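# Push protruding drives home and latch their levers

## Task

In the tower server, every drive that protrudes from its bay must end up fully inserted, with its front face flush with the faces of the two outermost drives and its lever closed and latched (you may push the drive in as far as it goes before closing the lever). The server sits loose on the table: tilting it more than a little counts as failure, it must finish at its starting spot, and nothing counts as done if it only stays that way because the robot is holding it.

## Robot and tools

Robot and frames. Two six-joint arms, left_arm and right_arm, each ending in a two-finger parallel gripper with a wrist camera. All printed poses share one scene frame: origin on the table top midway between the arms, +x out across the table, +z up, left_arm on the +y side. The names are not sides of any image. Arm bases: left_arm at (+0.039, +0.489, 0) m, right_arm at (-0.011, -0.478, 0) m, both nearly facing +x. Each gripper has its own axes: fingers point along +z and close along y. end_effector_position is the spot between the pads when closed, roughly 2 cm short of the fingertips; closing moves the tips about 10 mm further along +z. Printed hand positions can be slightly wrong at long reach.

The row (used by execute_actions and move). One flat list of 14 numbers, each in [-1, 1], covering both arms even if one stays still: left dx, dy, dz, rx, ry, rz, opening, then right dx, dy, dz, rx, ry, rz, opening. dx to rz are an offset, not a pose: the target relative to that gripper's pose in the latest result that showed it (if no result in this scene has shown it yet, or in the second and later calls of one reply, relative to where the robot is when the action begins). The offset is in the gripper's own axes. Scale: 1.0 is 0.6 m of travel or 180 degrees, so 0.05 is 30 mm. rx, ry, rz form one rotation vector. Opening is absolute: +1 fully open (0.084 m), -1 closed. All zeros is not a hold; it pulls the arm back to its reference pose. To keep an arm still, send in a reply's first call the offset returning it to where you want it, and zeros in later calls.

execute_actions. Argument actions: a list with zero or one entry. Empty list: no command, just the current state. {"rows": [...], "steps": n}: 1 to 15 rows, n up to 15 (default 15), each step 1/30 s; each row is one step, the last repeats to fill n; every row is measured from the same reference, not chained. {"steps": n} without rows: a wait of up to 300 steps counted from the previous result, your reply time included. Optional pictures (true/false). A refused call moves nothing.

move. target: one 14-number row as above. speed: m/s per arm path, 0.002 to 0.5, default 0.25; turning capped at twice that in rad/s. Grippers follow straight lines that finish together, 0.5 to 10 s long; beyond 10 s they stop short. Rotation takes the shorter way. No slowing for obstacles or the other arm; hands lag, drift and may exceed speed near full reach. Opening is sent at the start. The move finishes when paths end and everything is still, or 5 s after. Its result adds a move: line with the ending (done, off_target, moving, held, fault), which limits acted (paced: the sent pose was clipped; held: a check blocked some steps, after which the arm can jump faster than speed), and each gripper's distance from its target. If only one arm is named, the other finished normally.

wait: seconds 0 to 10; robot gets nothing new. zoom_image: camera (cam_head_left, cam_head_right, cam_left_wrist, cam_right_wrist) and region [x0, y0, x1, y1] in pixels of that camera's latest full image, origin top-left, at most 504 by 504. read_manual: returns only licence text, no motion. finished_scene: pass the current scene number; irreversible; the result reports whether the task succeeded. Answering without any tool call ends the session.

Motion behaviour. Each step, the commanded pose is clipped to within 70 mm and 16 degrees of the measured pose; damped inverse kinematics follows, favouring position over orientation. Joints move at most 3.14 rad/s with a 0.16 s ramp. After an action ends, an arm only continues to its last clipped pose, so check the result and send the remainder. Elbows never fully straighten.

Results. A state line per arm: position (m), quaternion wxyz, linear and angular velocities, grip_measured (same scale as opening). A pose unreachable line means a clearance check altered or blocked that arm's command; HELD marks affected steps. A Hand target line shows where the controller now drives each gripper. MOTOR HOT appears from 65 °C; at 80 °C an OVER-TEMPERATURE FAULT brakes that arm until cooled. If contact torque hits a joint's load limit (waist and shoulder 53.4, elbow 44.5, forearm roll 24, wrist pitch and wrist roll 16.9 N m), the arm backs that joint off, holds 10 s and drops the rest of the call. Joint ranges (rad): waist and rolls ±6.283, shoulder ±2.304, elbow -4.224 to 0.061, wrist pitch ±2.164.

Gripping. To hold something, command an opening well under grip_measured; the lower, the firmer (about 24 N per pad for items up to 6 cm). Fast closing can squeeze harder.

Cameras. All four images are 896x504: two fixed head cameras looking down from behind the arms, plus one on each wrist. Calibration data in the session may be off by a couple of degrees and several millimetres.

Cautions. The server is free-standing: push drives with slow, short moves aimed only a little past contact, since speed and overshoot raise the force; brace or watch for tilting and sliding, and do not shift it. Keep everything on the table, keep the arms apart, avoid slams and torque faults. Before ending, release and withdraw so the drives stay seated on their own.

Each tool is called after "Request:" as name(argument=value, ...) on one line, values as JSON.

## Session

Request:
execute_actions(actions=[])

Scene clock: 0.00 s of 15600.00 s.
left_arm: end_effector_position=(+0.5417, +0.5559, +0.1854) grip_measured=+1.00 end_effector_quat_wxyz=(+0.000, +0.914, -0.405, +0.000) end_effector_velocity=(+0.000, +0.000, +0.000) end_effector_angular_velocity=(+0.000, -0.000, -0.000) | right_arm: end_effector_position=(+0.1099, -0.2435, +0.2585) grip_measured=+1.00 end_effector_quat_wxyz=(-0.568, +0.279, +0.764, -0.125) end_effector_velocity=(-0.000, -0.000, -0.000) end_effector_angular_velocity=(+0.000, +0.001, -0.000)
Joint positions: left_arm=[ 0.017 -0.424 -0.961 -0.002 -0.536  0.967  0.084] | right_arm=[ 0.561 -0.43  -0.658  0.626 -1.425 -2.435  0.084]
Joint velocities: left_arm=[ 0.  0.  0. -0. -0.  0. -0.] | right_arm=[-0.    -0.001  0.     0.     0.    -0.001  0.   ]
Hand target (left_arm): +0.542, +0.556, +0.185; +0.000, +0.914, -0.405, +0.000
Hand target (right_arm): +0.110, -0.243, +0.259; -0.568, +0.279, +0.764, -0.125
camera_calibration (this result's frames):
cam_left_wrist: T_world_to_cam=[[-0.728853, -0.684646, 0.00572432, 0.80845], [-0.684057, 0.728529, 0.0362149, 0.0187262], [-0.0289648, 0.0224796, -0.999328, 0.319951], [0, 0, 0, 1]] pos_world=[0.611318, 0.532668, 0.31443]
cam_right_wrist: T_world_to_cam=[[0.291933, 0.820643, -0.491244, 0.32427], [0.209038, -0.555946, -0.804504, 0.114465], [-0.933316, 0.132173, -0.333844, 0.35599], [0, 0, 0, 1]] pos_world=[0.213659, -0.249526, 0.370229]

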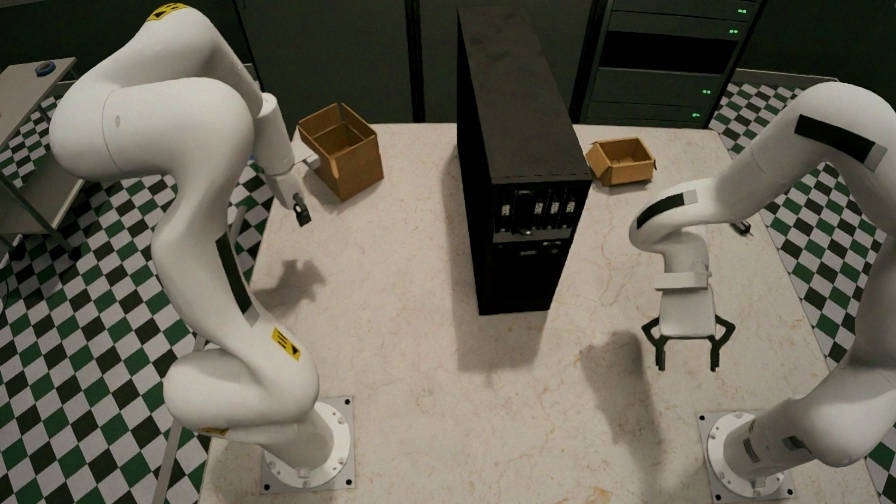

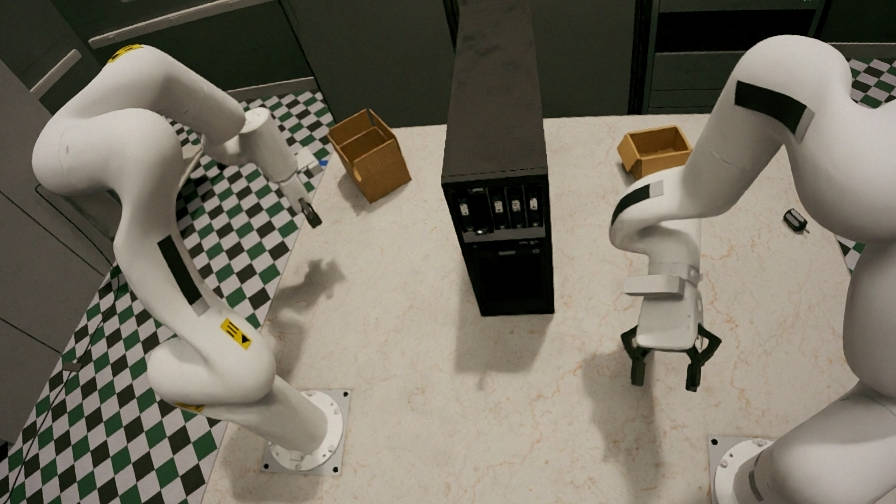

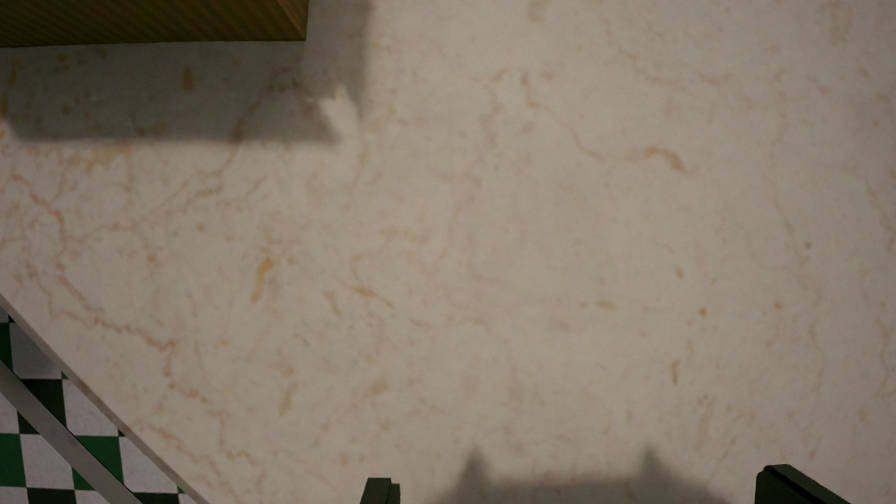

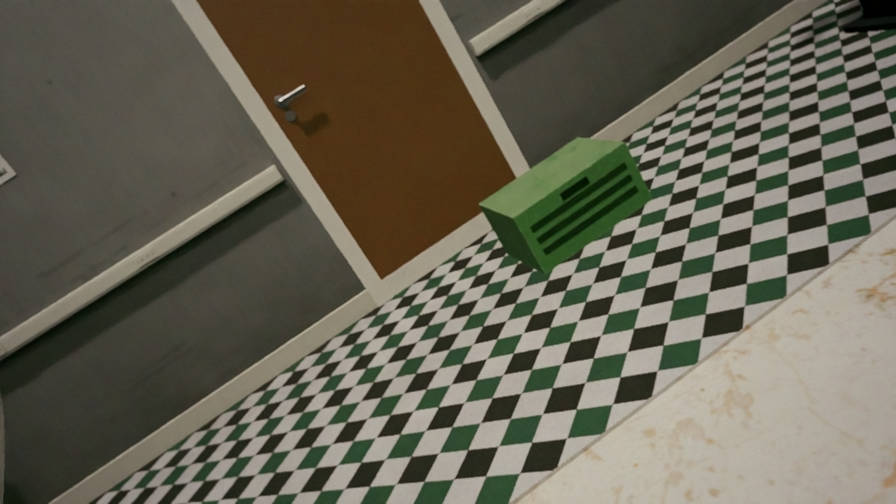

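Request:
move(target=[0.2923,0.8197,-0.4652,0.0176,0.3526,-0.1651,-1, 0.41,0.374,-0.222,-0.263,-0.8669,-0.1002,-1], speed=0.3)

Scene clock: 9.60 s of 15600.00 s.
left_arm: end_effector_position=(+0.2961, +0.0947, +0.4652) grip_measured=-1.00 end_effector_quat_wxyz=(+0.186, +0.846, -0.109, +0.488) end_effector_velocity=(-0.000, -0.001, +0.000) end_effector_angular_velocity=(+0.006, +0.002, +0.007) | right_arm: end_effector_position=(+0.2481, +0.0618, +0.3843) grip_measured=-1.00 end_effector_quat_wxyz=(+0.704, +0.002, +0.710, +0.003) end_effector_velocity=(+0.001, -0.000, -0.000) end_effector_angular_velocity=(-0.001, -0.002, -0.001)
Joint positions: left_arm=[-1.465  0.326 -0.552 -1.537  0.739  0.805  0.   ] | right_arm=[ 1.579 -0.564 -1.047 -1.592 -1.55  -0.477  0.   ]
Joint velocities: left_arm=[-0.004 -0.007 -0.008 -0.016  0.008  0.011  0.   ] | right_arm=[-0.001 -0.001  0.    -0.001 -0.002  0.001  0.   ]
Hand target (left_arm): +0.296, +0.095, +0.465; +0.186, +0.846, -0.109, +0.488
Hand target (right_arm): +0.248, +0.062, +0.384; +0.704, +0.002, +0.710, +0.003
Off the commanded pose (left_arm): 0.001 m, 0 deg.
Off the commanded pose (right_arm): 0.002 m, 1 deg.
After step 90, 1.20 s passed at rest.
move: done
camera_calibration (this result's frames):
cam_left_wrist: T_world_to_cam=[[-0.361978, -0.904562, 0.225255, 0.122112], [-0.535398, 0.00392883, -0.844591, 0.610965], [0.763099, -0.426325, -0.485723, 0.171835], [0, 0, 0, 1]] pos_world=[0.240185, 0.181315, 0.571973]
cam_right_wrist: T_world_to_cam=[[-0.0129943, 0.999873, -0.00926706, -0.0254259], [0.00227188, 0.00929735, 0.999954, -0.32055], [0.999913, 0.0129726, -0.00239241, -0.113016], [0, 0, 0, 1]] pos_world=[0.113404, 0.029869, 0.32003]

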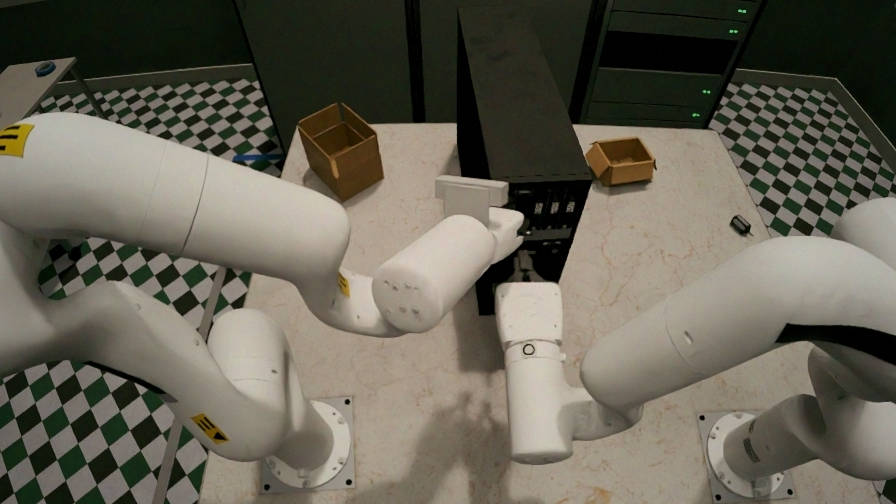

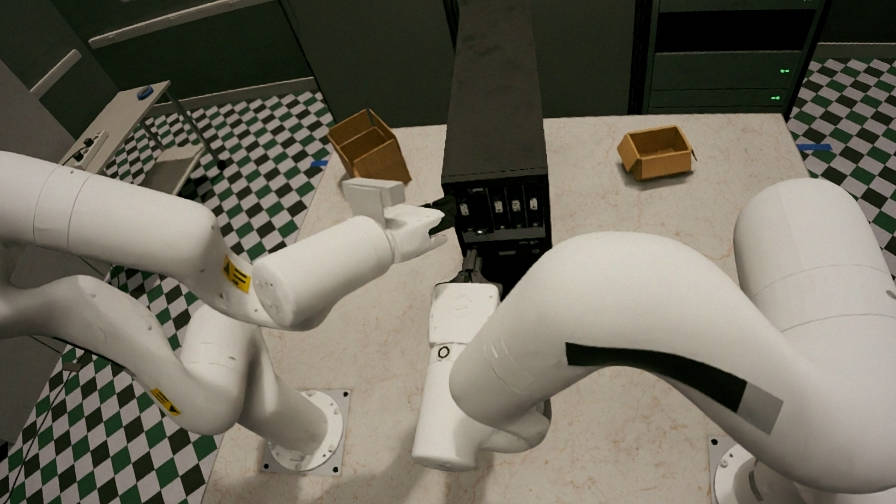

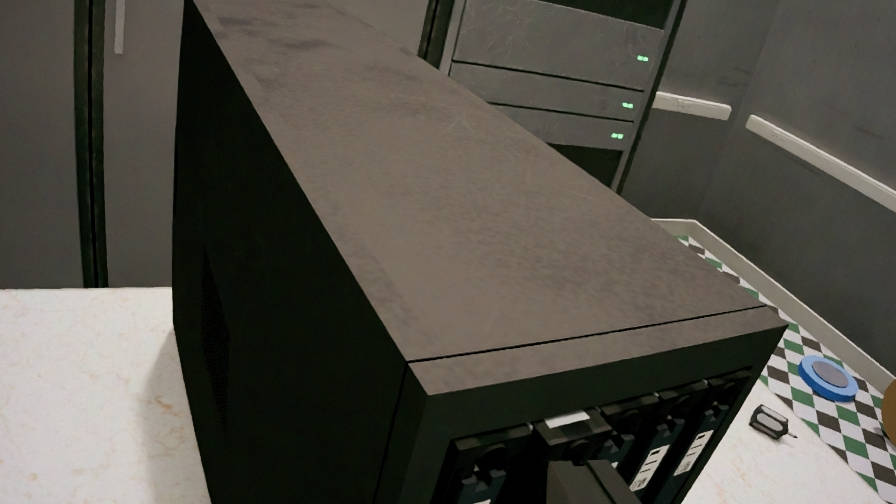

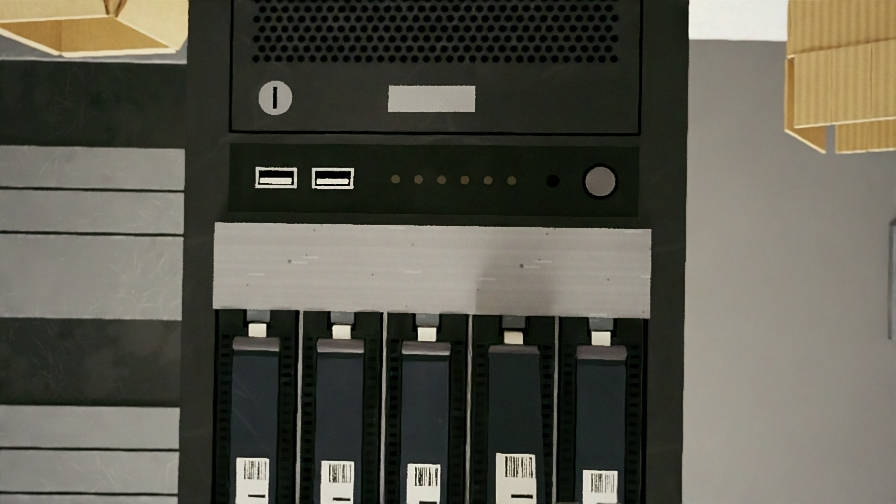

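Request:
move(target=[0,0,0.075,0,0,0,-1, 0,-0.017,0,0,0,0,-1], speed=0.06)

Scene clock: 11.70 s of 15600.00 s.
left_arm: end_effector_position=(+0.3313, +0.0758, +0.4447) grip_measured=-1.00 end_effector_quat_wxyz=(+0.186, +0.846, -0.109, +0.488) end_effector_velocity=(+0.001, -0.000, -0.001) end_effector_angular_velocity=(+0.000, -0.000, -0.000) | right_arm: end_effector_position=(+0.2481, +0.0516, +0.3842) grip_measured=-1.00 end_effector_quat_wxyz=(+0.704, +0.002, +0.710, +0.003) end_effector_velocity=(-0.000, -0.000, +0.001) end_effector_angular_velocity=(-0.000, -0.001, +0.001)
Joint positions: left_arm=[-1.372  0.217 -0.584 -1.377  0.678  0.677  0.   ] | right_arm=[ 1.578 -0.544 -1.016 -1.593 -1.55  -0.465  0.   ]
Joint velocities: left_arm=[ 0.003 -0.003 -0.     0.006 -0.001 -0.004  0.   ] | right_arm=[ 0.001  0.002  0.001 -0.    -0.001 -0.001  0.   ]
Hand target (left_arm): +0.331, +0.076, +0.445; +0.186, +0.846, -0.109, +0.488
Hand target (right_arm): +0.248, +0.052, +0.384; +0.704, +0.002, +0.710, +0.003
Off the commanded pose (left_arm): 0.000 m, 0 deg.
Off the commanded pose (right_arm): 0.000 m, 0 deg.
move: done
camera_calibration (this result's frames):
cam_left_wrist: T_world_to_cam=[[-0.361988, -0.904511, 0.225444, 0.1223], [-0.535686, 0.00391954, -0.844408, 0.612567], [0.762893, -0.426433, -0.485952, 0.127157], [0, 0, 0, 1]] pos_world=[0.275408, 0.162445, 0.551477]
cam_right_wrist: T_world_to_cam=[[-0.0129688, 0.999873, -0.00926311, -0.0152751], [0.00225835, 0.00929315, 0.999954, -0.320424], [0.999913, 0.0129473, -0.00237858, -0.112914], [0, 0, 0, 1]] pos_world=[0.11343, 0.0197129, 0.319999]

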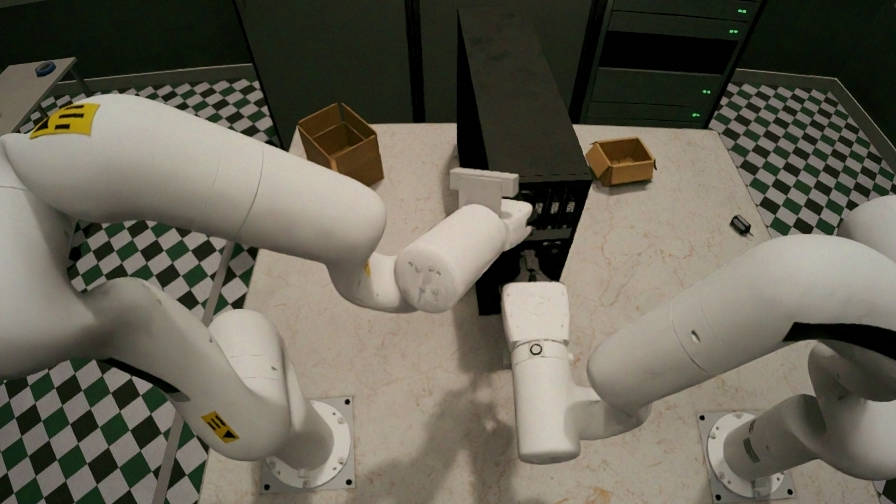

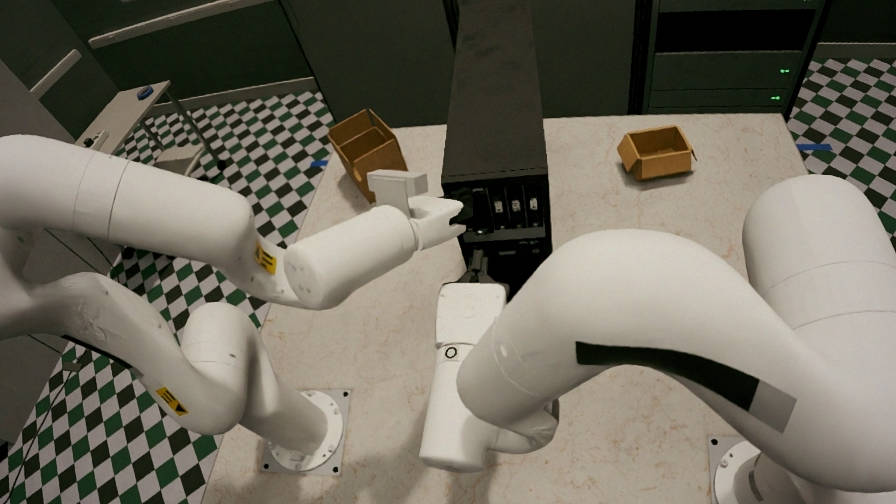

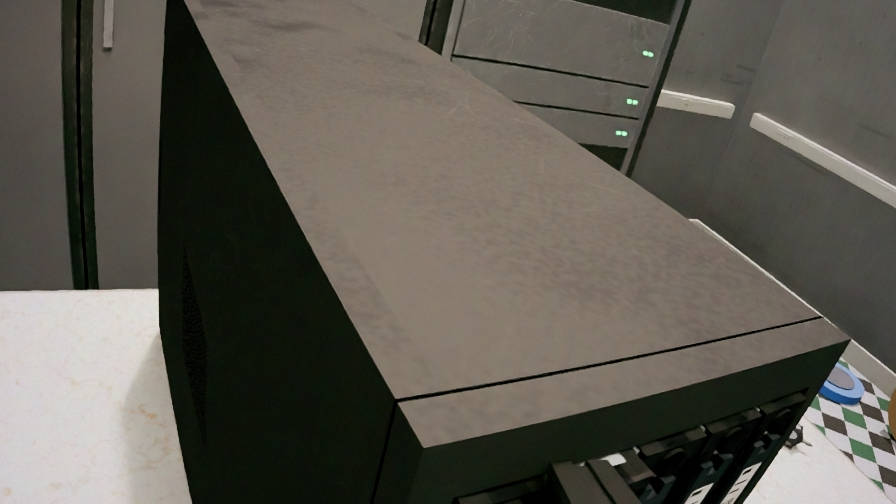

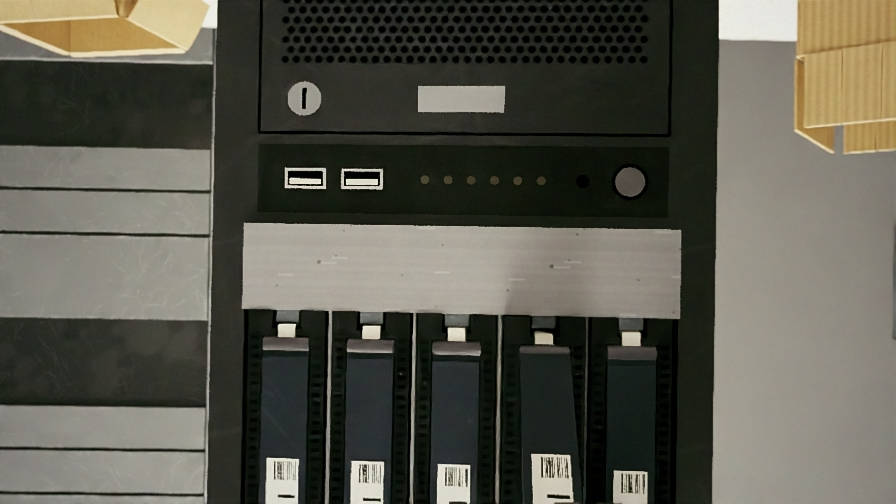

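Request:
move(target=[-0.012,0.02,0.012,0,0,0,-1, 0,0,0,0,0,0,-1], speed=0.03)

Scene clock: 13.17 s of 15600.00 s.
left_arm: end_effector_position=(+0.3315, +0.0640, +0.4421) grip_measured=-1.00 end_effector_quat_wxyz=(+0.184, +0.843, -0.105, +0.495) end_effector_velocity=(+0.000, +0.002, -0.001) end_effector_angular_velocity=(+0.000, -0.004, +0.005) | right_arm: end_effector_position=(+0.2481, +0.0516, +0.3842) grip_measured=-1.00 end_effector_quat_wxyz=(+0.704, +0.002, +0.710, +0.003) end_effector_velocity=(-0.000, -0.000, +0.000) end_effector_angular_velocity=(+0.000, -0.001, -0.000)
Joint positions: left_arm=[-1.392  0.174 -0.605 -1.364  0.714  0.642  0.   ] | right_arm=[ 1.578 -0.544 -1.016 -1.593 -1.55  -0.465  0.   ]
Joint velocities: left_arm=[-0.002  0.     0.004  0.001  0.009 -0.005  0.   ] | right_arm=[ 0.     0.     0.    -0.    -0.001  0.     0.   ]
Hand target (left_arm): +0.329, +0.062, +0.438; +0.186, +0.846, -0.109, +0.488
Hand target (right_arm): +0.248, +0.052, +0.384; +0.704, +0.002, +0.710, +0.003
Off the commanded pose (left_arm): 0.005 m, 1 deg.
Off the commanded pose (right_arm): 0.000 m, 0 deg.
move: off_target (left_arm)
camera_calibration (this result's frames):
cam_left_wrist: T_world_to_cam=[[-0.354619, -0.907939, 0.223365, 0.111028], [-0.523906, -0.00491953, -0.851762, 0.610369], [0.774447, -0.419073, -0.47393, 0.111131], [0, 0, 0, 1]] pos_world=[0.273083, 0.150381, 0.547758]
cam_right_wrist: T_world_to_cam=[[-0.0129688, 0.999873, -0.00926273, -0.015275], [0.00225836, 0.00929277, 0.999954, -0.320424], [0.999913, 0.0129473, -0.00237859, -0.112914], [0, 0, 0, 1]] pos_world=[0.11343, 0.0197127, 0.32]

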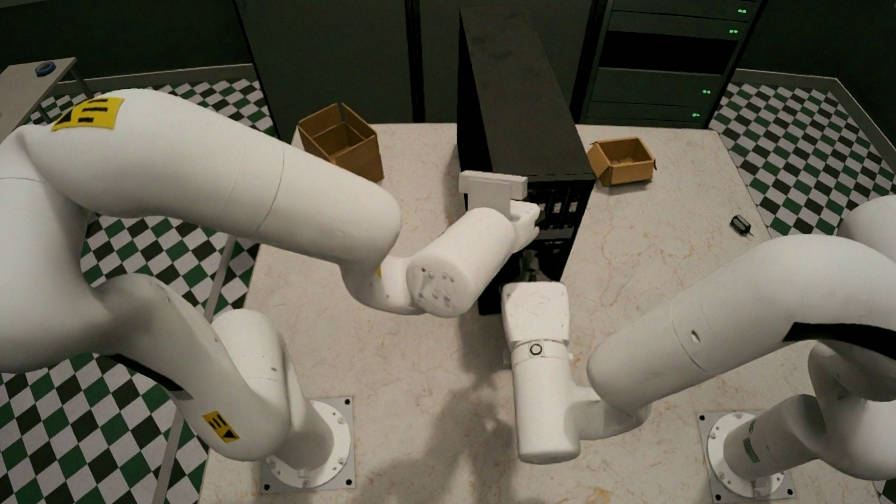

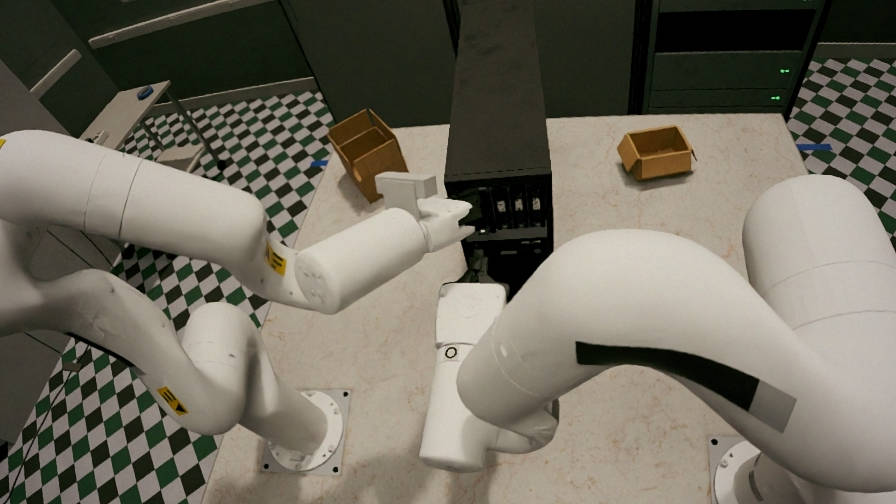

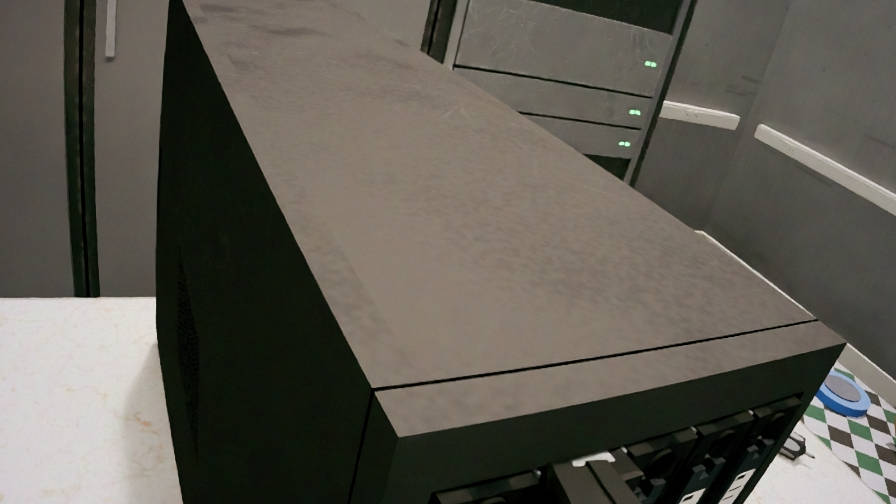

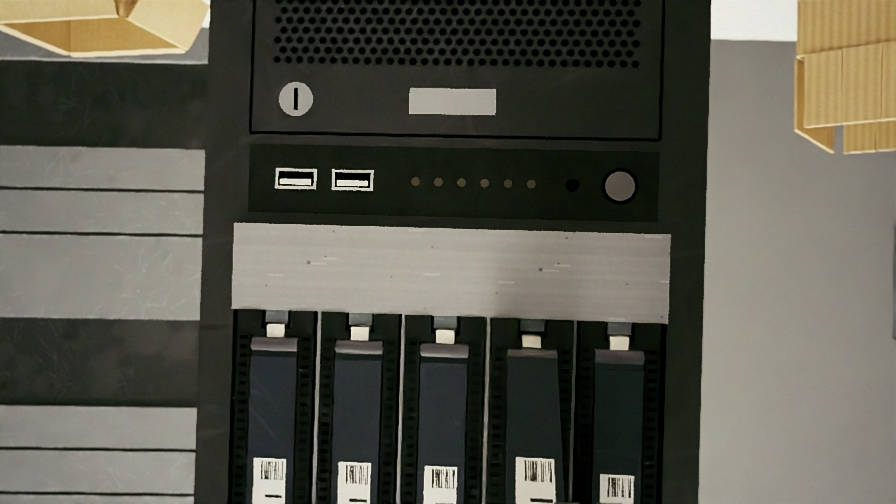

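Request:
move(target=[0,0,-0.04,0,0,0,-1, 0,0,0,0,0,0,-1], speed=0.04)

Request:
move(target=[-0.012,0.012,0,0,0,0,-1, 0,0,0,0,0,0,-1], speed=0.04)

Request:
move(target=[0,0,0.04,0,0,0,-1, 0,0,0,0,0,0,-1], speed=0.03)

Scene clock: 15.03 s of 15600.00 s.
left_arm: end_effector_position=(+0.3125, +0.0739, +0.4527) grip_measured=-1.00 end_effector_quat_wxyz=(+0.184, +0.843, -0.105, +0.495) end_effector_velocity=(-0.001, +0.001, +0.000) end_effector_angular_velocity=(+0.002, +0.000, +0.001) | right_arm: end_effector_position=(+0.2481, +0.0516, +0.3842) grip_measured=-1.00 end_effector_quat_wxyz=(+0.704, +0.002, +0.710, +0.003) end_effector_velocity=(-0.000, +0.000, +0.000) end_effector_angular_velocity=(+0.000, -0.001, +0.000)
Joint positions: left_arm=[-1.439  0.231 -0.585 -1.444  0.742  0.705  0.   ] | right_arm=[ 1.578 -0.544 -1.016 -1.593 -1.55  -0.465  0.   ]
Joint velocities: left_arm=[-0.003  0.003  0.001 -0.006  0.003  0.005  0.   ] | right_arm=[ 0.  0. -0. -0. -0. -0.  0.]
Hand target (left_arm): +0.312, +0.074, +0.453; +0.184, +0.843, -0.105, +0.495
Hand target (right_arm): +0.248, +0.052, +0.384; +0.704, +0.002, +0.710, +0.003
Off the commanded pose (left_arm): 0.000 m, 0 deg.
Off the commanded pose (right_arm): 0.000 m, 0 deg.
move: done
camera_calibration (this result's frames):
cam_left_wrist: T_world_to_cam=[[-0.354681, -0.907943, 0.22325, 0.110936], [-0.523807, -0.00482977, -0.851823, 0.609474], [0.774485, -0.419066, -0.473874, 0.134942], [0, 0, 0, 1]] pos_world=[0.254083, 0.160217, 0.558344]
cam_right_wrist: T_world_to_cam=[[-0.0129688, 0.999873, -0.00926254, -0.0152751], [0.00225849, 0.00929258, 0.999954, -0.320424], [0.999913, 0.0129473, -0.00237872, -0.112914], [0, 0, 0, 1]] pos_world=[0.11343, 0.0197127, 0.32]

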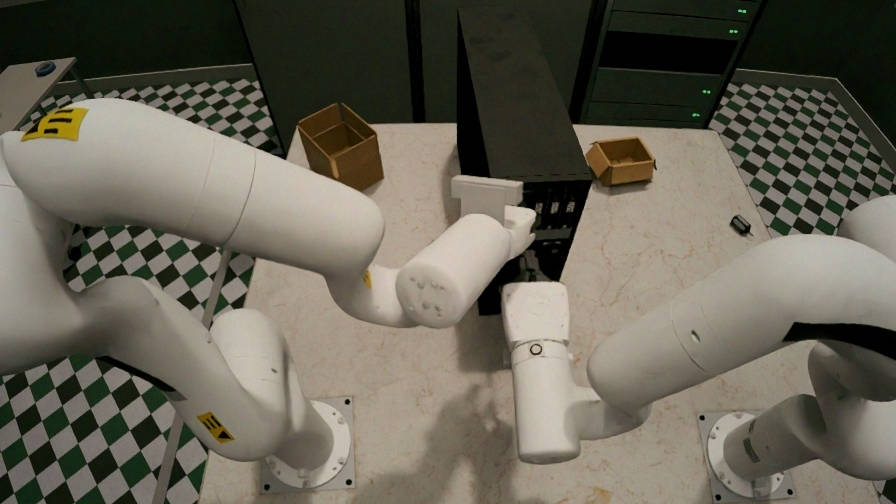

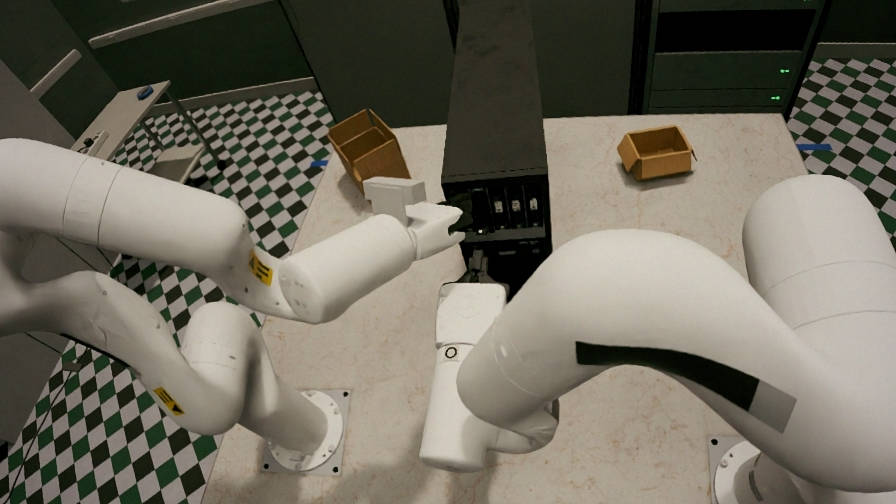

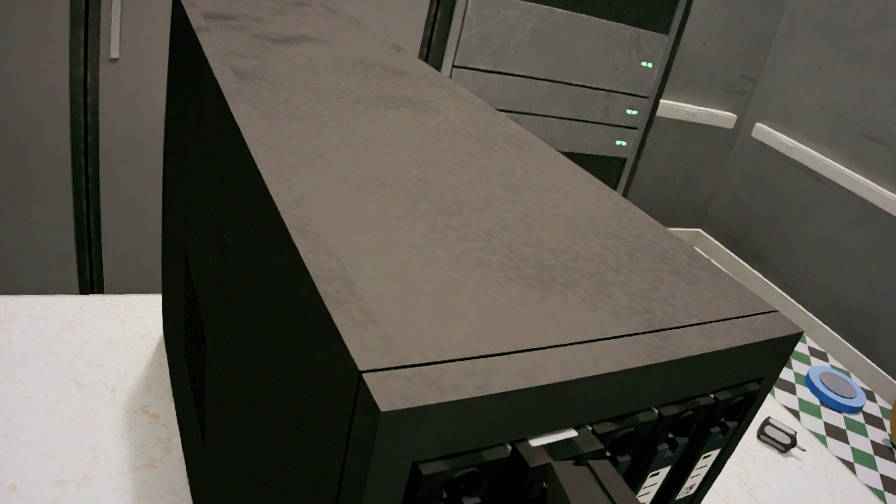

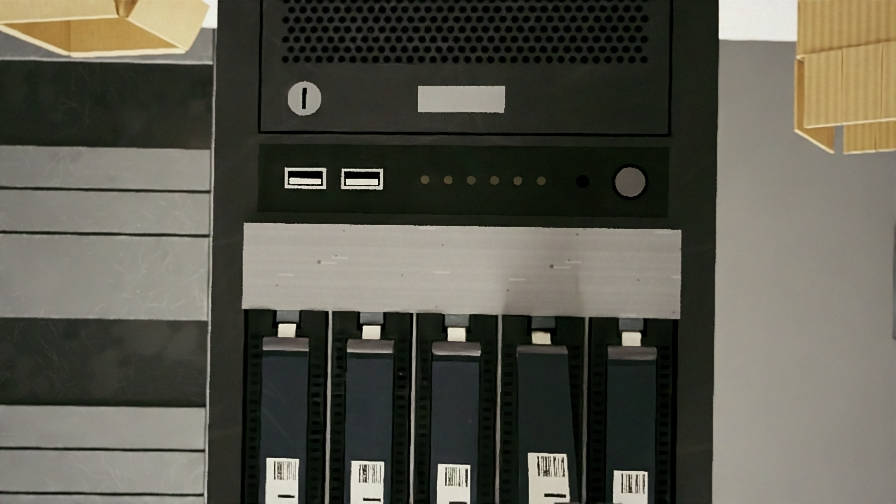

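Scene clock: 15.77 s of 15600.00 s.
left_arm: end_effector_position=(+0.3064, +0.0673, +0.4480) grip_measured=-1.00 end_effector_quat_wxyz=(+0.184, +0.843, -0.105, +0.495) end_effector_velocity=(-0.000, -0.001, +0.001) end_effector_angular_velocity=(-0.003, -0.000, +0.001) | right_arm: end_effector_position=(+0.2481, +0.0516, +0.3842) grip_measured=-1.00 end_effector_quat_wxyz=(+0.704, +0.002, +0.710, +0.003) end_effector_velocity=(+0.000, -0.000, -0.000) end_effector_angular_velocity=(+0.000, +0.001, -0.000)
Joint positions: left_arm=[-1.462  0.21  -0.59  -1.445  0.76   0.685  0.   ] | right_arm=[ 1.578 -0.544 -1.016 -1.593 -1.55  -0.465  0.   ]
Joint velocities: left_arm=[-0.002 -0.002 -0.002  0.     0.002 -0.004  0.   ] | right_arm=[-0.    -0.    -0.     0.     0.001  0.     0.   ]
Hand target (left_arm): +0.306, +0.067, +0.448; +0.184, +0.843, -0.105, +0.495
Hand target (right_arm): +0.248, +0.052, +0.384; +0.704, +0.002, +0.710, +0.003
Off the commanded pose (left_arm): 0.000 m, 0 deg.
Off the commanded pose (right_arm): 0.000 m, 0 deg.
move: done
camera_calibration (this result's frames):
cam_left_wrist: T_world_to_cam=[[-0.354706, -0.907927, 0.223275, 0.103891], [-0.523766, -0.00486063, -0.851848, 0.602254], [0.774502, -0.419099, -0.473818, 0.13462], [0, 0, 0, 1]] pos_world=[0.248027, 0.153672, 0.553618]
cam_right_wrist: T_world_to_cam=[[-0.0129687, 0.999873, -0.00926257, -0.0152751], [0.00225847, 0.00929261, 0.999954, -0.320424], [0.999913, 0.0129472, -0.00237869, -0.112914], [0, 0, 0, 1]] pos_world=[0.11343, 0.0197127, 0.32]

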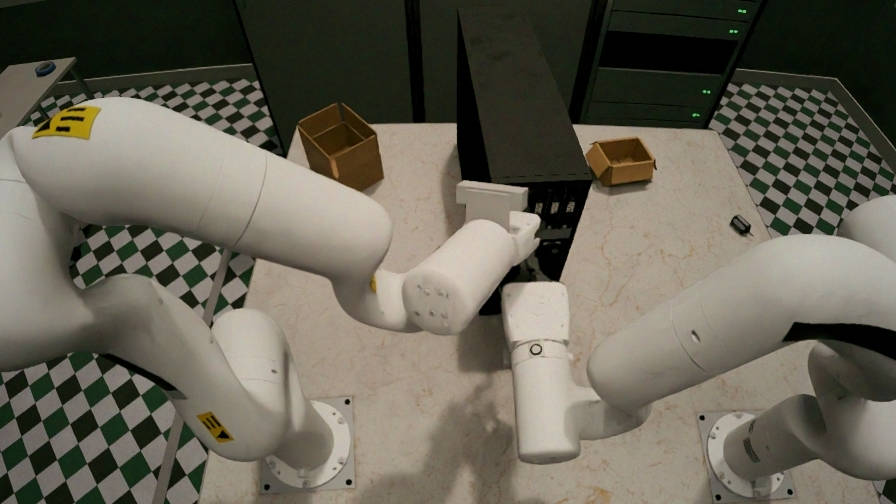

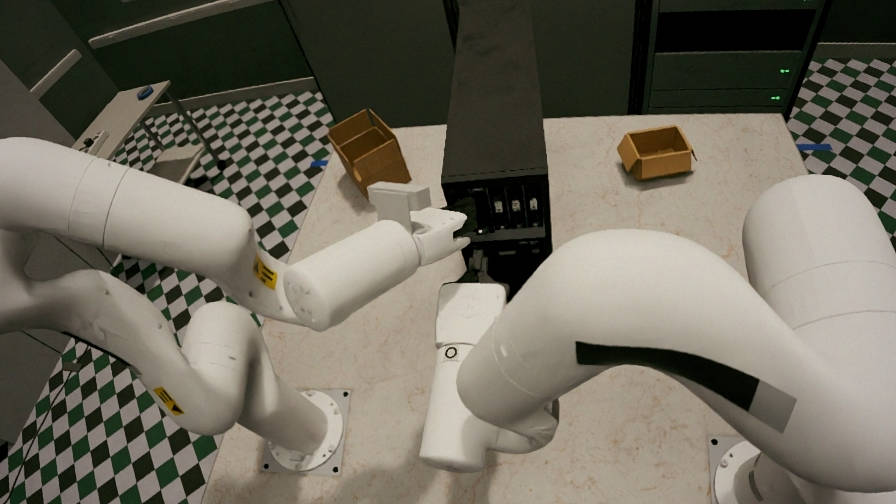

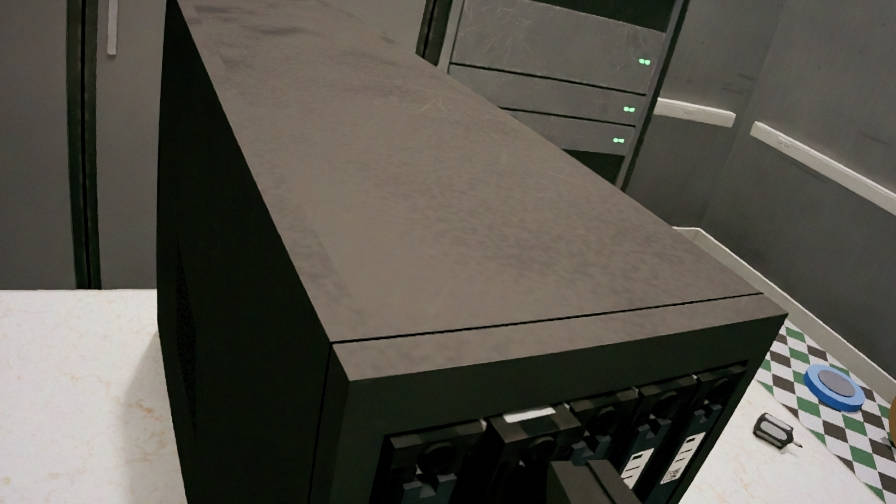

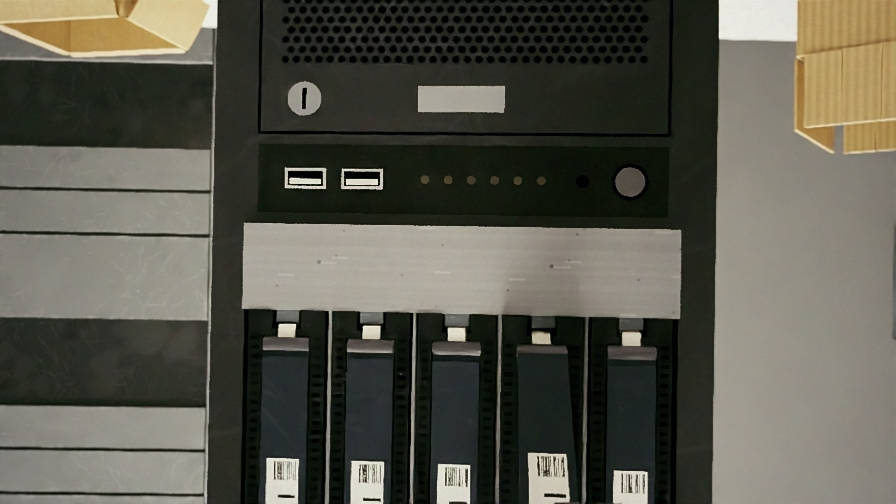

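Scene clock: 16.87 s of 15600.00 s.
left_arm: end_effector_position=(+0.3254, +0.0575, +0.4373) grip_measured=-1.00 end_effector_quat_wxyz=(+0.184, +0.843, -0.105, +0.495) end_effector_velocity=(+0.001, -0.001, +0.000) end_effector_angular_velocity=(-0.000, -0.001, -0.000) | right_arm: end_effector_position=(+0.2481, +0.0516, +0.3842) grip_measured=-1.00 end_effector_quat_wxyz=(+0.704, +0.002, +0.710, +0.003) end_effector_velocity=(+0.000, -0.000, +0.000) end_effector_angular_velocity=(+0.001, -0.000, -0.000)
Joint positions: left_arm=[-1.414  0.154 -0.61  -1.367  0.733  0.624  0.   ] | right_arm=[ 1.578 -0.544 -1.016 -1.593 -1.55  -0.465  0.   ]
Joint velocities: left_arm=[ 0.002 -0.002 -0.001  0.004 -0.001 -0.002  0.   ] | right_arm=[-0.     0.001  0.     0.    -0.    -0.     0.   ]
Hand target (left_arm): +0.326, +0.057, +0.437; +0.184, +0.843, -0.105, +0.495
Hand target (right_arm): +0.248, +0.052, +0.384; +0.704, +0.002, +0.710, +0.003
Off the commanded pose (left_arm): 0.000 m, 0 deg.
Off the commanded pose (right_arm): 0.000 m, 0 deg.
move: done
camera_calibration (this result's frames):
cam_left_wrist: T_world_to_cam=[[-0.354717, -0.907901, 0.223364, 0.104003], [-0.523916, -0.00485675, -0.851756, 0.603104], [0.774395, -0.419157, -0.473941, 0.110814], [0, 0, 0, 1]] pos_world=[0.267054, 0.143802, 0.542987]
cam_right_wrist: T_world_to_cam=[[-0.0129687, 0.999873, -0.00926225, -0.0152753], [0.00225847, 0.0092923, 0.999954, -0.320424], [0.999913, 0.0129472, -0.00237869, -0.112914], [0, 0, 0, 1]] pos_world=[0.11343, 0.0197127, 0.32]

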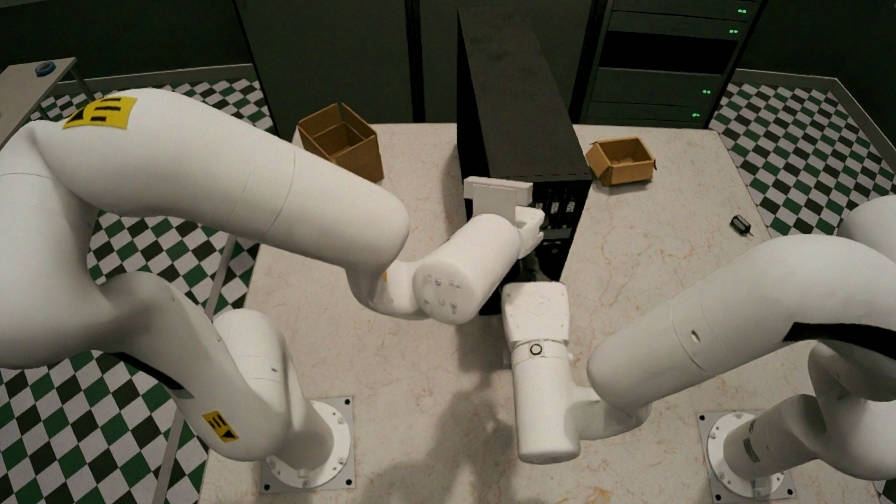

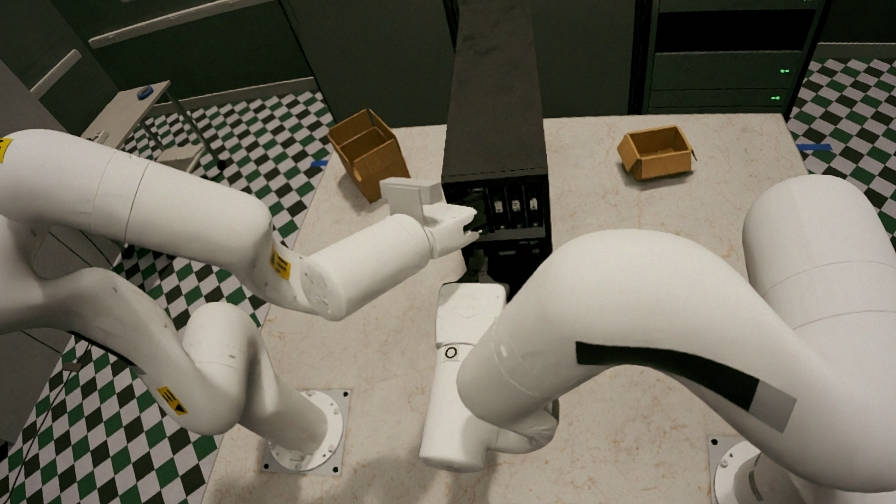

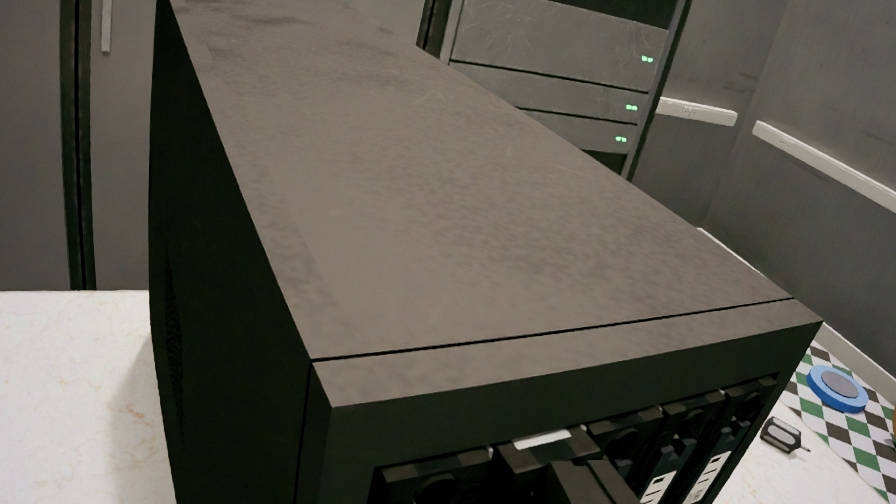

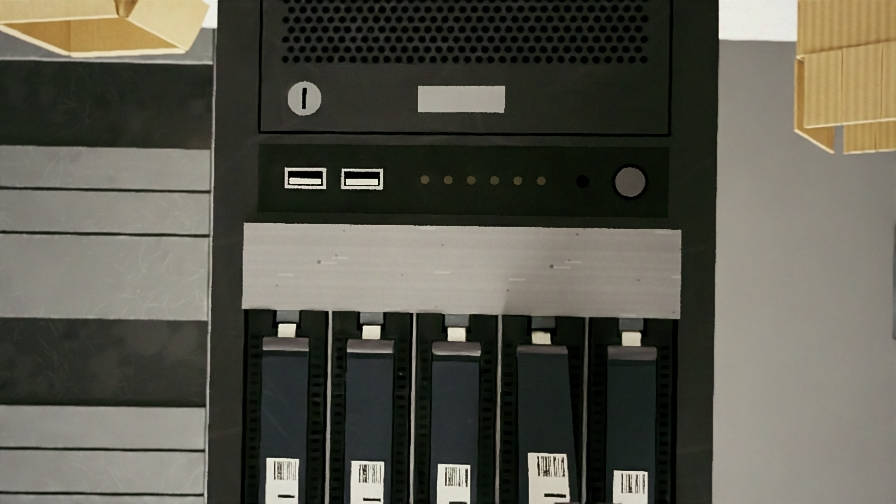

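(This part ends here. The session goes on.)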